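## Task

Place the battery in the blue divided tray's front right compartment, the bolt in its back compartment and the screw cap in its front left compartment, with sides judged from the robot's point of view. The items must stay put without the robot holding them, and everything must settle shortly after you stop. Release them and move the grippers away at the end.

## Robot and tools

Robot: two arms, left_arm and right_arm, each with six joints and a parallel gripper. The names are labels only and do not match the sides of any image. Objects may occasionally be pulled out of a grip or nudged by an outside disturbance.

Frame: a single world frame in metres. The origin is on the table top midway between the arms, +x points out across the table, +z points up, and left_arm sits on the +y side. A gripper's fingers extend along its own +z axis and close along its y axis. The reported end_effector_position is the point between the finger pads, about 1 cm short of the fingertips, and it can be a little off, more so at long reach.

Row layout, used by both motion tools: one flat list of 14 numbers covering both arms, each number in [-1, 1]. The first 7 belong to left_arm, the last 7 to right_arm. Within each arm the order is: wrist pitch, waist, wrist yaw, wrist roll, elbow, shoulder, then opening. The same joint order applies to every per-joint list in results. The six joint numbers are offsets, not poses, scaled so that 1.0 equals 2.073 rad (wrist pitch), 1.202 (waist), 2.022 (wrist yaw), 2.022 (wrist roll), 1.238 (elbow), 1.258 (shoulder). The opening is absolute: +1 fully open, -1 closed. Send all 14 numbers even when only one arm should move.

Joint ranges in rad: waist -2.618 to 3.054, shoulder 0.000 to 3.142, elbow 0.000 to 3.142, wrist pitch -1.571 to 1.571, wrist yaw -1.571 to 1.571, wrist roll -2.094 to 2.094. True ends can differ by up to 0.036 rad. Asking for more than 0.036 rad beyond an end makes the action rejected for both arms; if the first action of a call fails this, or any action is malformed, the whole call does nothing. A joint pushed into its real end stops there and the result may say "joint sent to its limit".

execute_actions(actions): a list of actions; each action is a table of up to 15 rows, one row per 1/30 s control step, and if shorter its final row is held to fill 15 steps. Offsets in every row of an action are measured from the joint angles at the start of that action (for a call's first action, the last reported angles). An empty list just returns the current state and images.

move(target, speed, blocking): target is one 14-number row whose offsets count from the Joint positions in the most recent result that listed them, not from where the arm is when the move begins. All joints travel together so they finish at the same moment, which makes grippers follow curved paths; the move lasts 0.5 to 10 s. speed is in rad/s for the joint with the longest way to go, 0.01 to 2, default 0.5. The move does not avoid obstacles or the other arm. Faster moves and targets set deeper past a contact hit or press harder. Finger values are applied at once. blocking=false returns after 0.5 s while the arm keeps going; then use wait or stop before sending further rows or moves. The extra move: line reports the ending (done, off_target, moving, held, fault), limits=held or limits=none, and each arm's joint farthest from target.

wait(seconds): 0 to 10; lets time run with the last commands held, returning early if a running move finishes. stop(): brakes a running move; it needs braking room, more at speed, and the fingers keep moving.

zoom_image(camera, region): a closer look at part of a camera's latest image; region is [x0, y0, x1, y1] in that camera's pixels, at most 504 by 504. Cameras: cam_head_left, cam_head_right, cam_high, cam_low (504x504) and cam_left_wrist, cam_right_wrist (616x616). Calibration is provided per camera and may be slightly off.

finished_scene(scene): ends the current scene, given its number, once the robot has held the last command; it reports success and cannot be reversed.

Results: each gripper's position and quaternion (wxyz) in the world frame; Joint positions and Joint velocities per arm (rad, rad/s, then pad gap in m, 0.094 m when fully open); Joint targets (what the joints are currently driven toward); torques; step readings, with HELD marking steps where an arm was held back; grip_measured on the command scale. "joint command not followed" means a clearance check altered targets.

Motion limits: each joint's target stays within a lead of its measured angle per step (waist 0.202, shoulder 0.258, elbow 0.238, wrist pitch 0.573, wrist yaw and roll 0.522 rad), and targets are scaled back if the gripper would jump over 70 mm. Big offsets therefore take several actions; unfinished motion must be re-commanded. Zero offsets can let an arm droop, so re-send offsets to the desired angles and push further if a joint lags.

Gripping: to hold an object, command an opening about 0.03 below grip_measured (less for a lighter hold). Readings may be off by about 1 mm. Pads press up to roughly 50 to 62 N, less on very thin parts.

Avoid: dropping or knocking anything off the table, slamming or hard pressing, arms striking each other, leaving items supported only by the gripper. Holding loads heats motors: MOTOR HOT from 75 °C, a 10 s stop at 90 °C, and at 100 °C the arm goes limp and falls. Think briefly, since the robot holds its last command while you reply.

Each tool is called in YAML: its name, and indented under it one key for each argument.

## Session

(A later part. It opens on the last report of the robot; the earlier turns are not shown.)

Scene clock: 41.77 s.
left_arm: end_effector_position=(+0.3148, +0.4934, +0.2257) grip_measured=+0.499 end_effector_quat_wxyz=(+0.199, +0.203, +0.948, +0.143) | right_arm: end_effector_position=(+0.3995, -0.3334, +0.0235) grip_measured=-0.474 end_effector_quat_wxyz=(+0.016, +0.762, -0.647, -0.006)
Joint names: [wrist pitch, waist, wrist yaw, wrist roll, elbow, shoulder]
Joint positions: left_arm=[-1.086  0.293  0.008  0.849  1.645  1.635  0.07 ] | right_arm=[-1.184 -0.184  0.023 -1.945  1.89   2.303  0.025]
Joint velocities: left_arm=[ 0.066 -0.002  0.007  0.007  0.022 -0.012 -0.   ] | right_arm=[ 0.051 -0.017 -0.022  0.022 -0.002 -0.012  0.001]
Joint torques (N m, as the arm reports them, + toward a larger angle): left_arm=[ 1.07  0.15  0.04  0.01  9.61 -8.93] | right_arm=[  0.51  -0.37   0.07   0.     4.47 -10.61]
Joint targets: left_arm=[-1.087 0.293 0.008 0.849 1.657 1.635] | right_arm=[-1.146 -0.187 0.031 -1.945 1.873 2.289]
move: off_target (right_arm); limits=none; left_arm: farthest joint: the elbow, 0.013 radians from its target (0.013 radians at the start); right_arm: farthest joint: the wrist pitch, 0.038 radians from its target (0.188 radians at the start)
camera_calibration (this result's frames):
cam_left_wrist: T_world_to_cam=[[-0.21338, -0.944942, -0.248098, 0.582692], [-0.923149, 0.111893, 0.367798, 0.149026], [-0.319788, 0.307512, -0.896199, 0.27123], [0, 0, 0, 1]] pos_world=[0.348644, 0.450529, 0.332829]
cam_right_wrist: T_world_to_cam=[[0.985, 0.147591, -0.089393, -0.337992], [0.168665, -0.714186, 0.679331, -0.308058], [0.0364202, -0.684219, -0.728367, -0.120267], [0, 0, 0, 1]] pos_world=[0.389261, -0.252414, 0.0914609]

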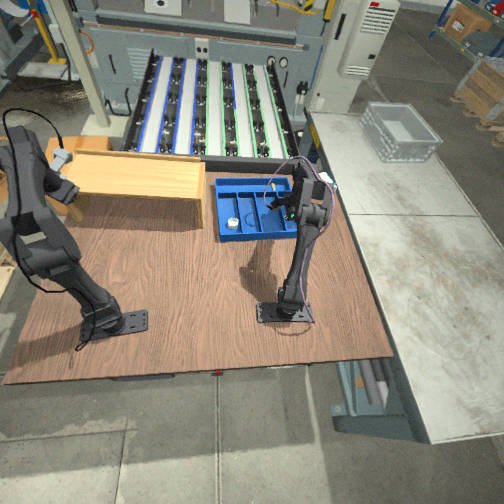

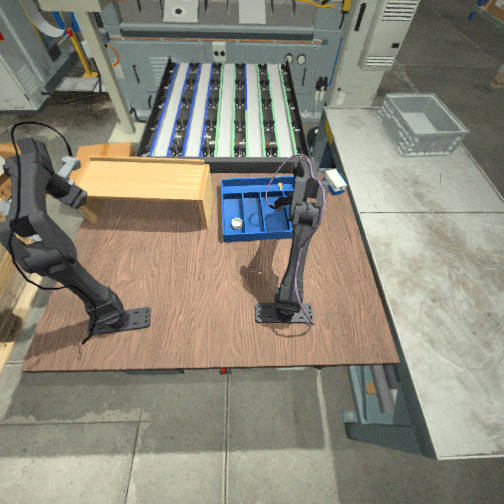

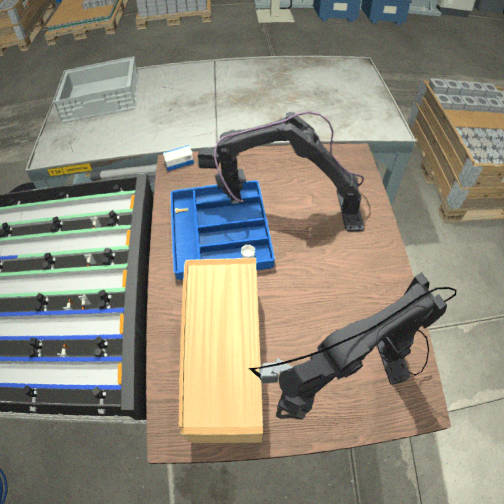

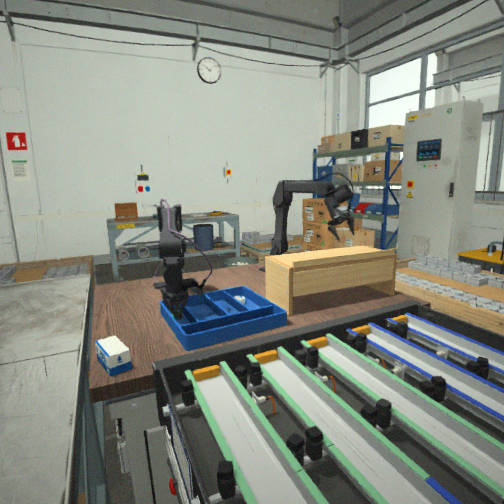

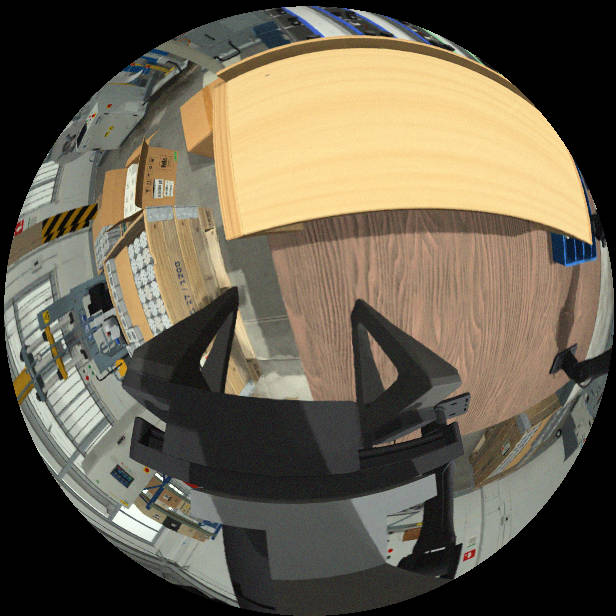

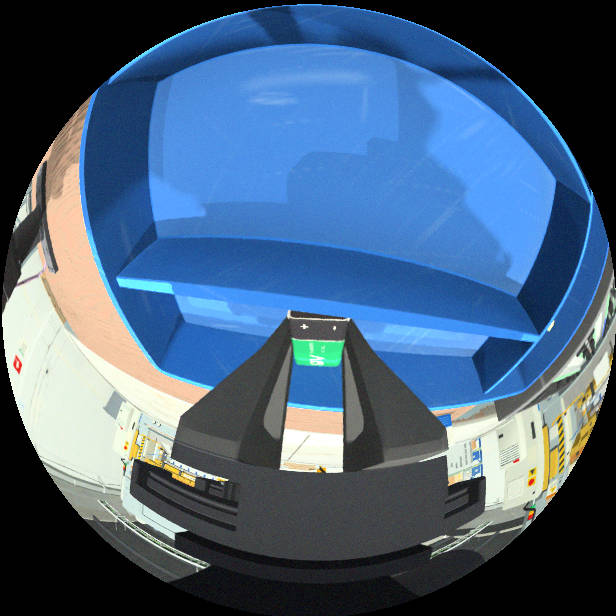

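execute_actions:
  actions:
    - [[0,0,0,0,0.01,0,0.5, 0,0,0,0,0,-0.008,-0.15]]
    - [[0,0,0,0,0,0,0.5, 0,0,0,0,0,0,-0.15]]

Scene clock: 42.90 s.
left_arm: end_effector_position=(+0.3149, +0.4934, +0.2258) grip_measured=+0.499 end_effector_quat_wxyz=(+0.199, +0.203, +0.948, +0.143) | right_arm: end_effector_position=(+0.3995, -0.3334, +0.0235) grip_measured=-0.153 end_effector_quat_wxyz=(+0.016, +0.762, -0.647, -0.006)
Joint names: [wrist pitch, waist, wrist yaw, wrist roll, elbow, shoulder]
Joint positions: left_arm=[-1.086  0.293  0.008  0.849  1.645  1.635  0.07 ] | right_arm=[-1.184 -0.184  0.023 -1.945  1.89   2.303  0.04 ]
Joint velocities: left_arm=[ 0.022  0.002 -0.051 -0.037 -0.022 -0.007 -0.   ] | right_arm=[-0.051 -0.012  0.022 -0.095  0.002  0.007  0.   ]
Joint torques (N m, as the arm reports them, + toward a larger angle): left_arm=[ 1.11  0.03  0.03  0.04  8.79 -9.09] | right_arm=[ 0.11 -0.02  0.    0.    5.92 -9.81]
Joint targets: left_arm=[-1.086 0.293 0.008 0.849 1.645 1.635] | right_arm=[-1.184 -0.184 0.023 -1.945 1.890 2.303]
Step readings (joint positions; steps 1 to 15: 1st action; 16 to 30: 2nd action):
0: left_arm=[-1.086 0.293 0.008 0.849 1.645 1.635] | right_arm=[-1.184 -0.184 0.023 -1.945 1.890 2.303]
1: left_arm=[-1.086 0.293 0.008 0.849 1.645 1.635] | right_arm=[-1.185 -0.184 0.023 -1.945 1.890 2.303]
2: left_arm=[-1.086 0.293 0.008 0.849 1.645 1.635] | right_arm=[-1.184 -0.184 0.023 -1.945 1.890 2.303]
4: left_arm=[-1.086 0.293 0.008 0.849 1.645 1.635] | right_arm=[-1.184 -0.184 0.023 -1.945 1.890 2.303]
8: left_arm=[-1.086 0.293 0.008 0.849 1.645 1.635] | right_arm=[-1.184 -0.184 0.023 -1.945 1.890 2.303]
15: left_arm=[-1.086 0.293 0.008 0.849 1.645 1.635] | right_arm=[-1.184 -0.184 0.023 -1.945 1.890 2.303]
16: left_arm=[-1.086 0.293 0.008 0.849 1.645 1.635] | right_arm=[-1.184 -0.184 0.023 -1.945 1.890 2.303]
17: left_arm=[-1.086 0.293 0.008 0.849 1.645 1.635] | right_arm=[-1.184 -0.184 0.023 -1.945 1.890 2.303]
19: left_arm=[-1.086 0.293 0.008 0.849 1.645 1.635] | right_arm=[-1.184 -0.184 0.023 -1.945 1.890 2.303]
23: left_arm=[-1.086 0.293 0.008 0.849 1.645 1.635] | right_arm=[-1.184 -0.184 0.023 -1.945 1.890 2.303]
30: Joint positions above
camera_calibration (this result's frames):
cam_left_wrist: T_world_to_cam=[[-0.213294, -0.944903, -0.248322, 0.582756], [-0.923277, 0.111834, 0.367496, 0.149213], [-0.319477, 0.307655, -0.896261, 0.27113], [0, 0, 0, 1]] pos_world=[0.348683, 0.450546, 0.332879]
cam_right_wrist: T_world_to_cam=[[0.985057, 0.147215, -0.0893882, -0.33814], [0.168388, -0.714242, 0.67934, -0.307966], [0.0361641, -0.684241, -0.728359, -0.120172], [0, 0, 0, 1]] pos_world=[0.389291, -0.25241, 0.0914599]

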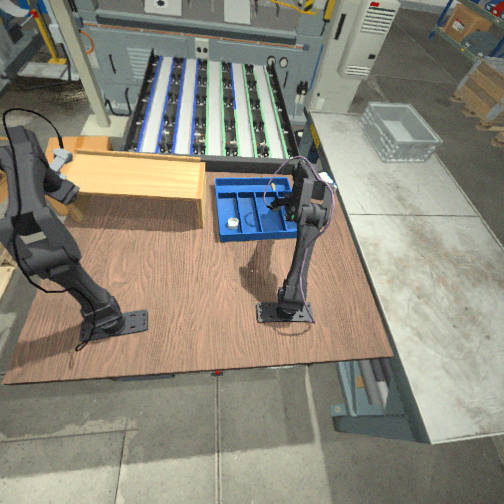

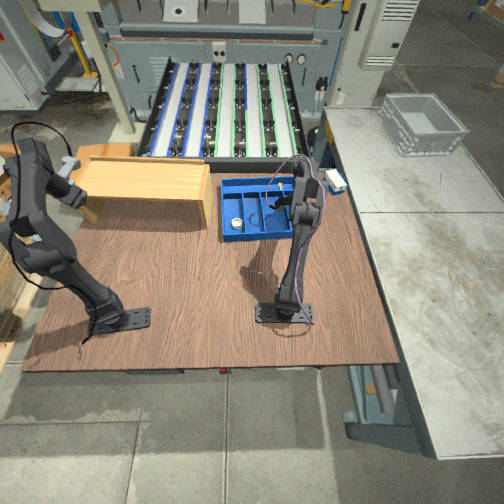

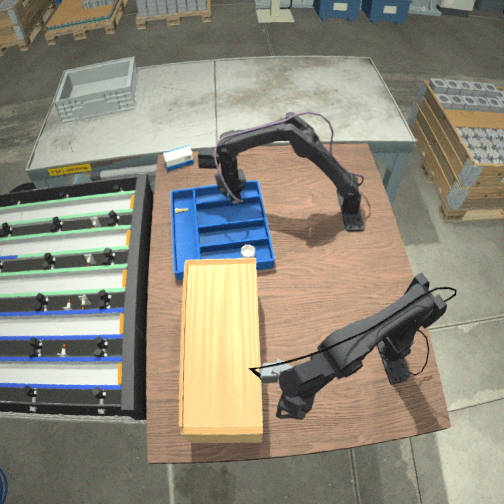

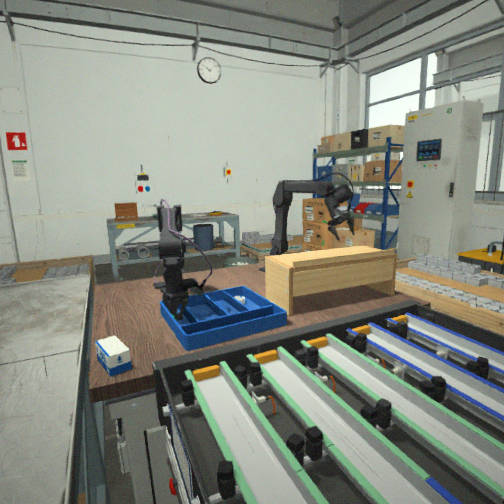

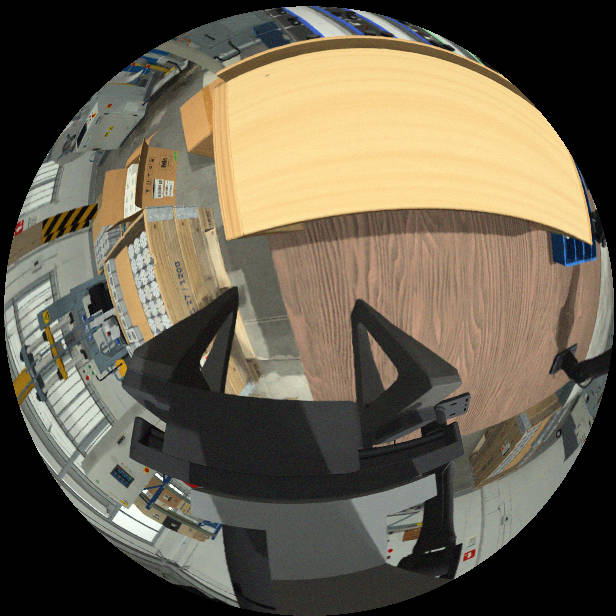

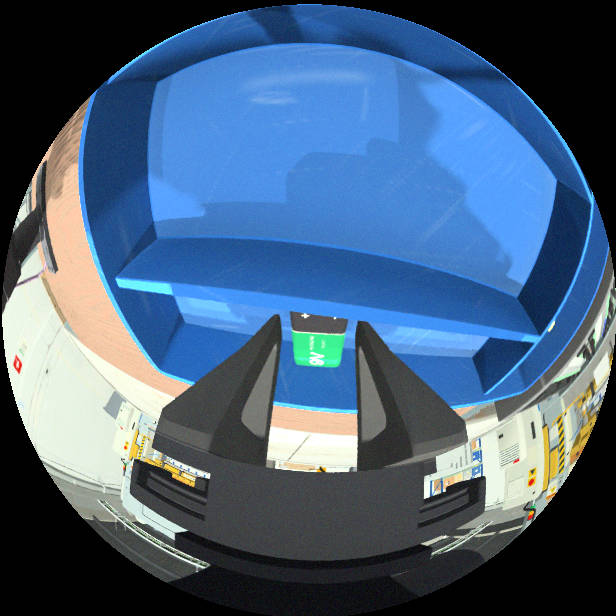

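move:
  target: [0,0,0,0,0.01,0,0.5, -0.152,0,0,0,0.275,-0.054,-0.15]
  speed: 0.5

Scene clock: 44.50 s.
left_arm: end_effector_position=(+0.3149, +0.4934, +0.2258) grip_measured=+0.499 end_effector_quat_wxyz=(+0.199, +0.203, +0.948, +0.143) | right_arm: end_effector_position=(+0.4056, -0.3348, +0.1236) grip_measured=-0.153 end_effector_quat_wxyz=(+0.000, +0.762, -0.647, +0.024)
Joint names: [wrist pitch, waist, wrist yaw, wrist roll, elbow, shoulder]
Joint positions: left_arm=[-1.086  0.293  0.008  0.849  1.645  1.635  0.07 ] | right_arm=[-1.482 -0.184  0.023 -1.945  2.208  2.255  0.04 ]
Joint velocities: left_arm=[ 0.007 -0.007 -0.037  0.022 -0.002 -0.007  0.   ] | right_arm=[ 0.007 -0.002 -0.007 -0.051  0.007 -0.017 -0.001]
Joint torques (N m, as the arm reports them, + toward a larger angle): left_arm=[ 1.1  -0.02  0.02  0.04  9.77 -9.01] | right_arm=[  0.07  -0.03   0.01   0.01   8.3  -10.59]
Joint targets: left_arm=[-1.086 0.293 0.008 0.849 1.657 1.635] | right_arm=[-1.499 -0.184 0.023 -1.945 2.231 2.235]
move: off_target (right_arm); limits=none; left_arm: farthest joint: the elbow, 0.013 radians from its target (0.013 radians at the start); right_arm: farthest joint: the elbow, 0.023 radians from its target (0.340 radians at the start)
camera_calibration (this result's frames):
cam_left_wrist: T_world_to_cam=[[-0.213294, -0.944903, -0.248322, 0.582756], [-0.923277, 0.111834, 0.367496, 0.149213], [-0.319477, 0.307655, -0.896261, 0.27113], [0, 0, 0, 1]] pos_world=[0.348683, 0.450546, 0.332879]
cam_right_wrist: T_world_to_cam=[[0.988887, 0.146392, -0.0259377, -0.344693], [0.122615, -0.704402, 0.69913, -0.358483], [0.0840762, -0.694541, -0.714524, -0.0730147], [0, 0, 0, 1]] pos_world=[0.390957, -0.252768, 0.189515]

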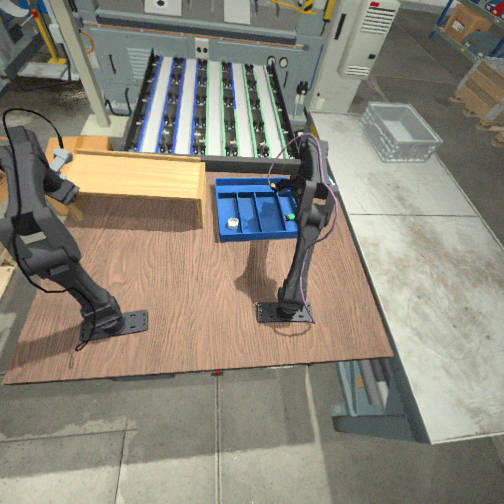

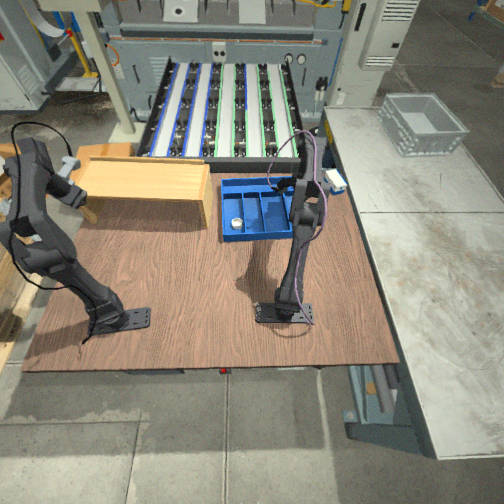

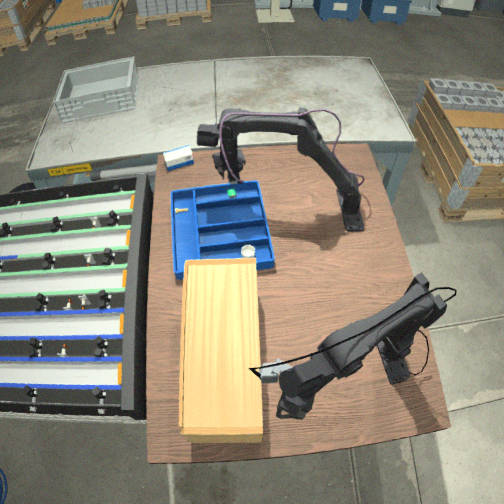

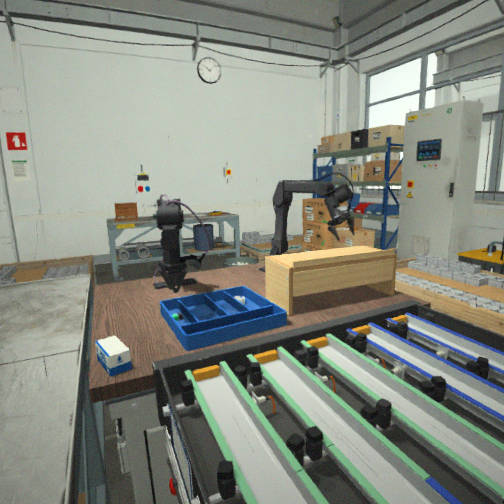

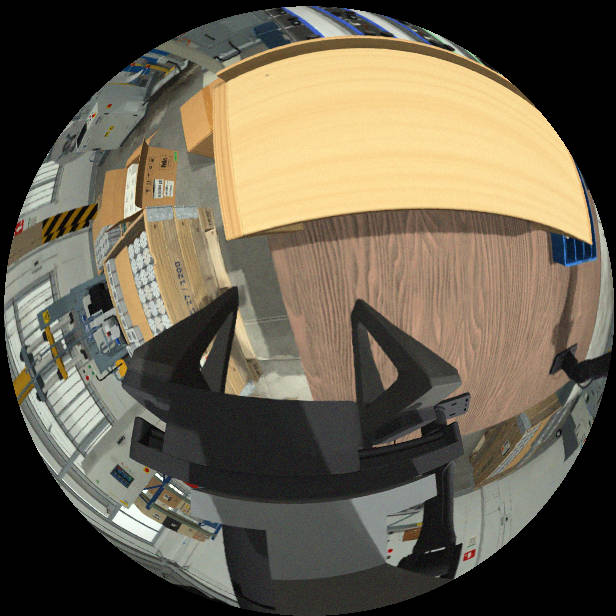

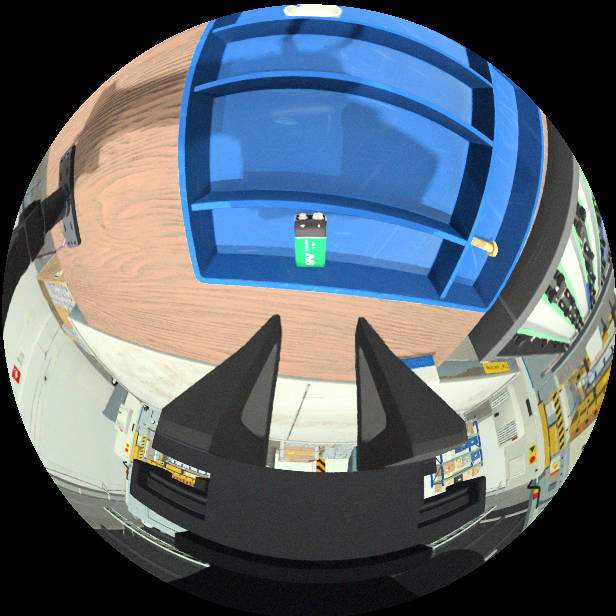

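zoom_image:
  camera: "cam_right_wrist"
  region: [180, 150, 520, 330]

zoom_image:
  camera: "cam_low"
  region: [140, 270, 300, 360]

Region (180, 150, 520, 330) of cam_right_wrist's 616x616 image, scaled by 1.482, with more detail than that image has; it fills the top 267 rows of this view, and the rest is white.

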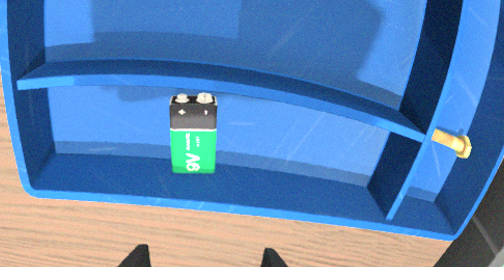

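Region (140, 270, 300, 360) of cam_low's 504x504 image, scaled by 3.150, with more detail than that image has; it fills the top 284 rows of this view, and the rest is white.

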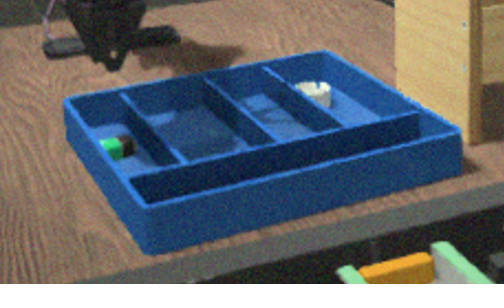

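execute_actions:
  actions: []

Scene clock: 44.80 s.
left_arm: end_effector_position=(+0.3149, +0.4934, +0.2258) grip_measured=+0.499 end_effector_quat_wxyz=(+0.199, +0.203, +0.948, +0.143) | right_arm: end_effector_position=(+0.4055, -0.3347, +0.1236) grip_measured=-0.153 end_effector_quat_wxyz=(+0.000, +0.762, -0.647, +0.024)
Joint names: [wrist pitch, waist, wrist yaw, wrist roll, elbow, shoulder]
Joint positions: left_arm=[-1.086  0.293  0.008  0.849  1.645  1.635  0.07 ] | right_arm=[-1.482 -0.184  0.023 -1.945  2.208  2.255  0.04 ]
Joint velocities: left_arm=[-0.022 -0.012 -0.007 -0.037  0.007 -0.012 -0.   ] | right_arm=[-0.037 -0.002 -0.022 -0.051 -0.007  0.007  0.001]
Joint torques (N m, as the arm reports them, + toward a larger angle): left_arm=[ 1.1  -0.13  0.04  0.06  9.83 -8.93] | right_arm=[  0.06  -0.04   0.     0.01   8.17 -10.95]
Joint targets: left_arm=[-1.086 0.293 0.008 0.849 1.657 1.635] | right_arm=[-1.499 -0.184 0.023 -1.945 2.231 2.235]
camera_calibration (this result's frames):
cam_left_wrist: T_world_to_cam=[[-0.213294, -0.944903, -0.248322, 0.582756], [-0.923277, 0.111834, 0.367496, 0.149213], [-0.319477, 0.307655, -0.896261, 0.27113], [0, 0, 0, 1]] pos_world=[0.348683, 0.450546, 0.332879]
cam_right_wrist: T_world_to_cam=[[0.988877, 0.146394, -0.0262947, -0.344556], [0.122876, -0.704458, 0.699028, -0.358567], [0.0838097, -0.694483, -0.714611, -0.0728579], [0, 0, 0, 1]] pos_world=[0.390889, -0.252753, 0.189523]

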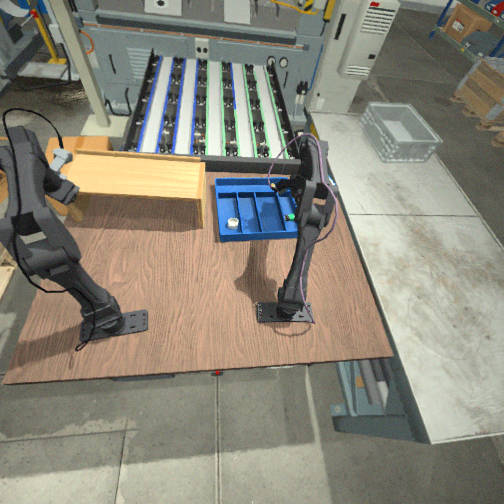

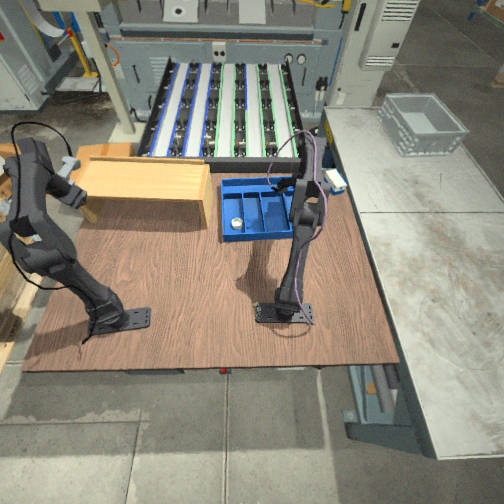

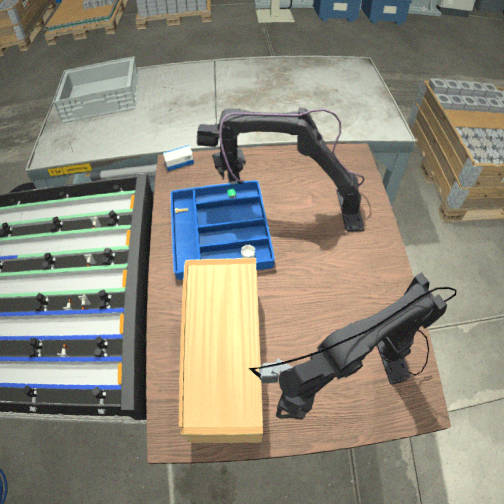

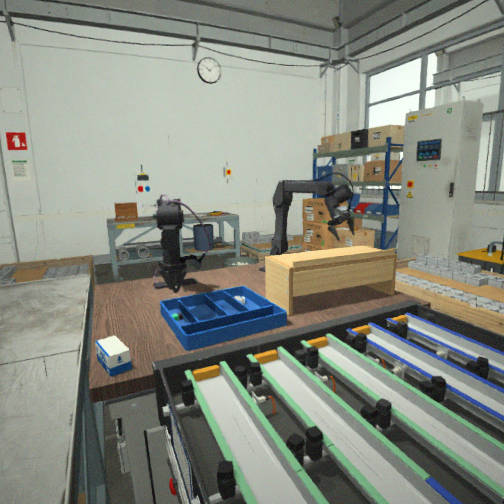

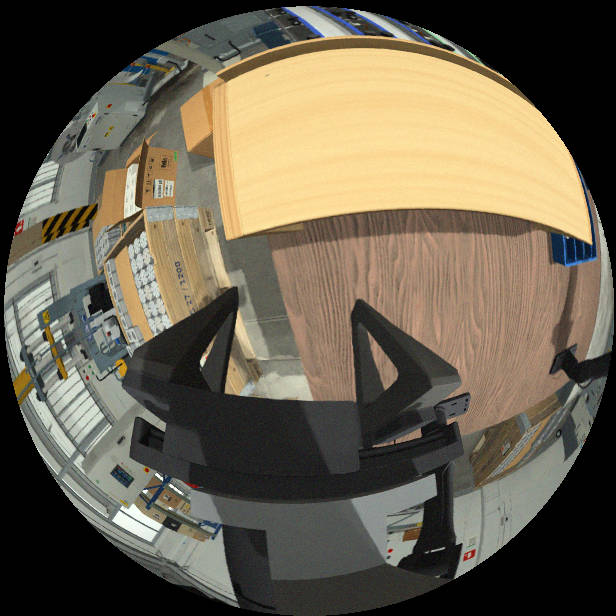

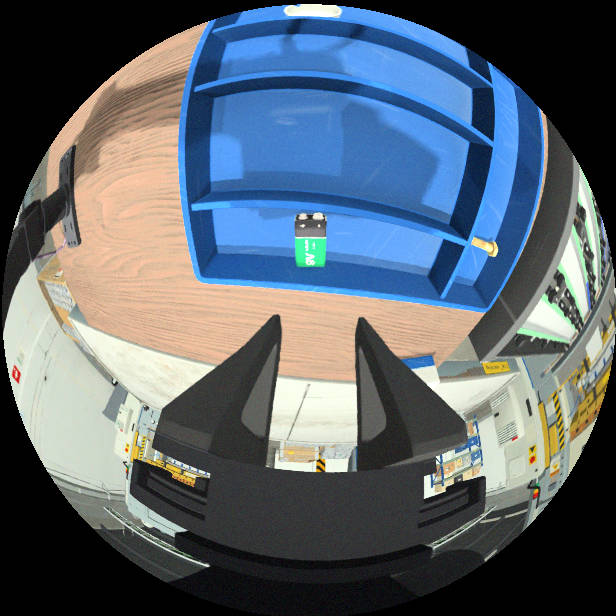

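All three objects are in their compartments, so I'm ending the scene.

finished_scene:
  scene: 2

The scene is finished: the task was done.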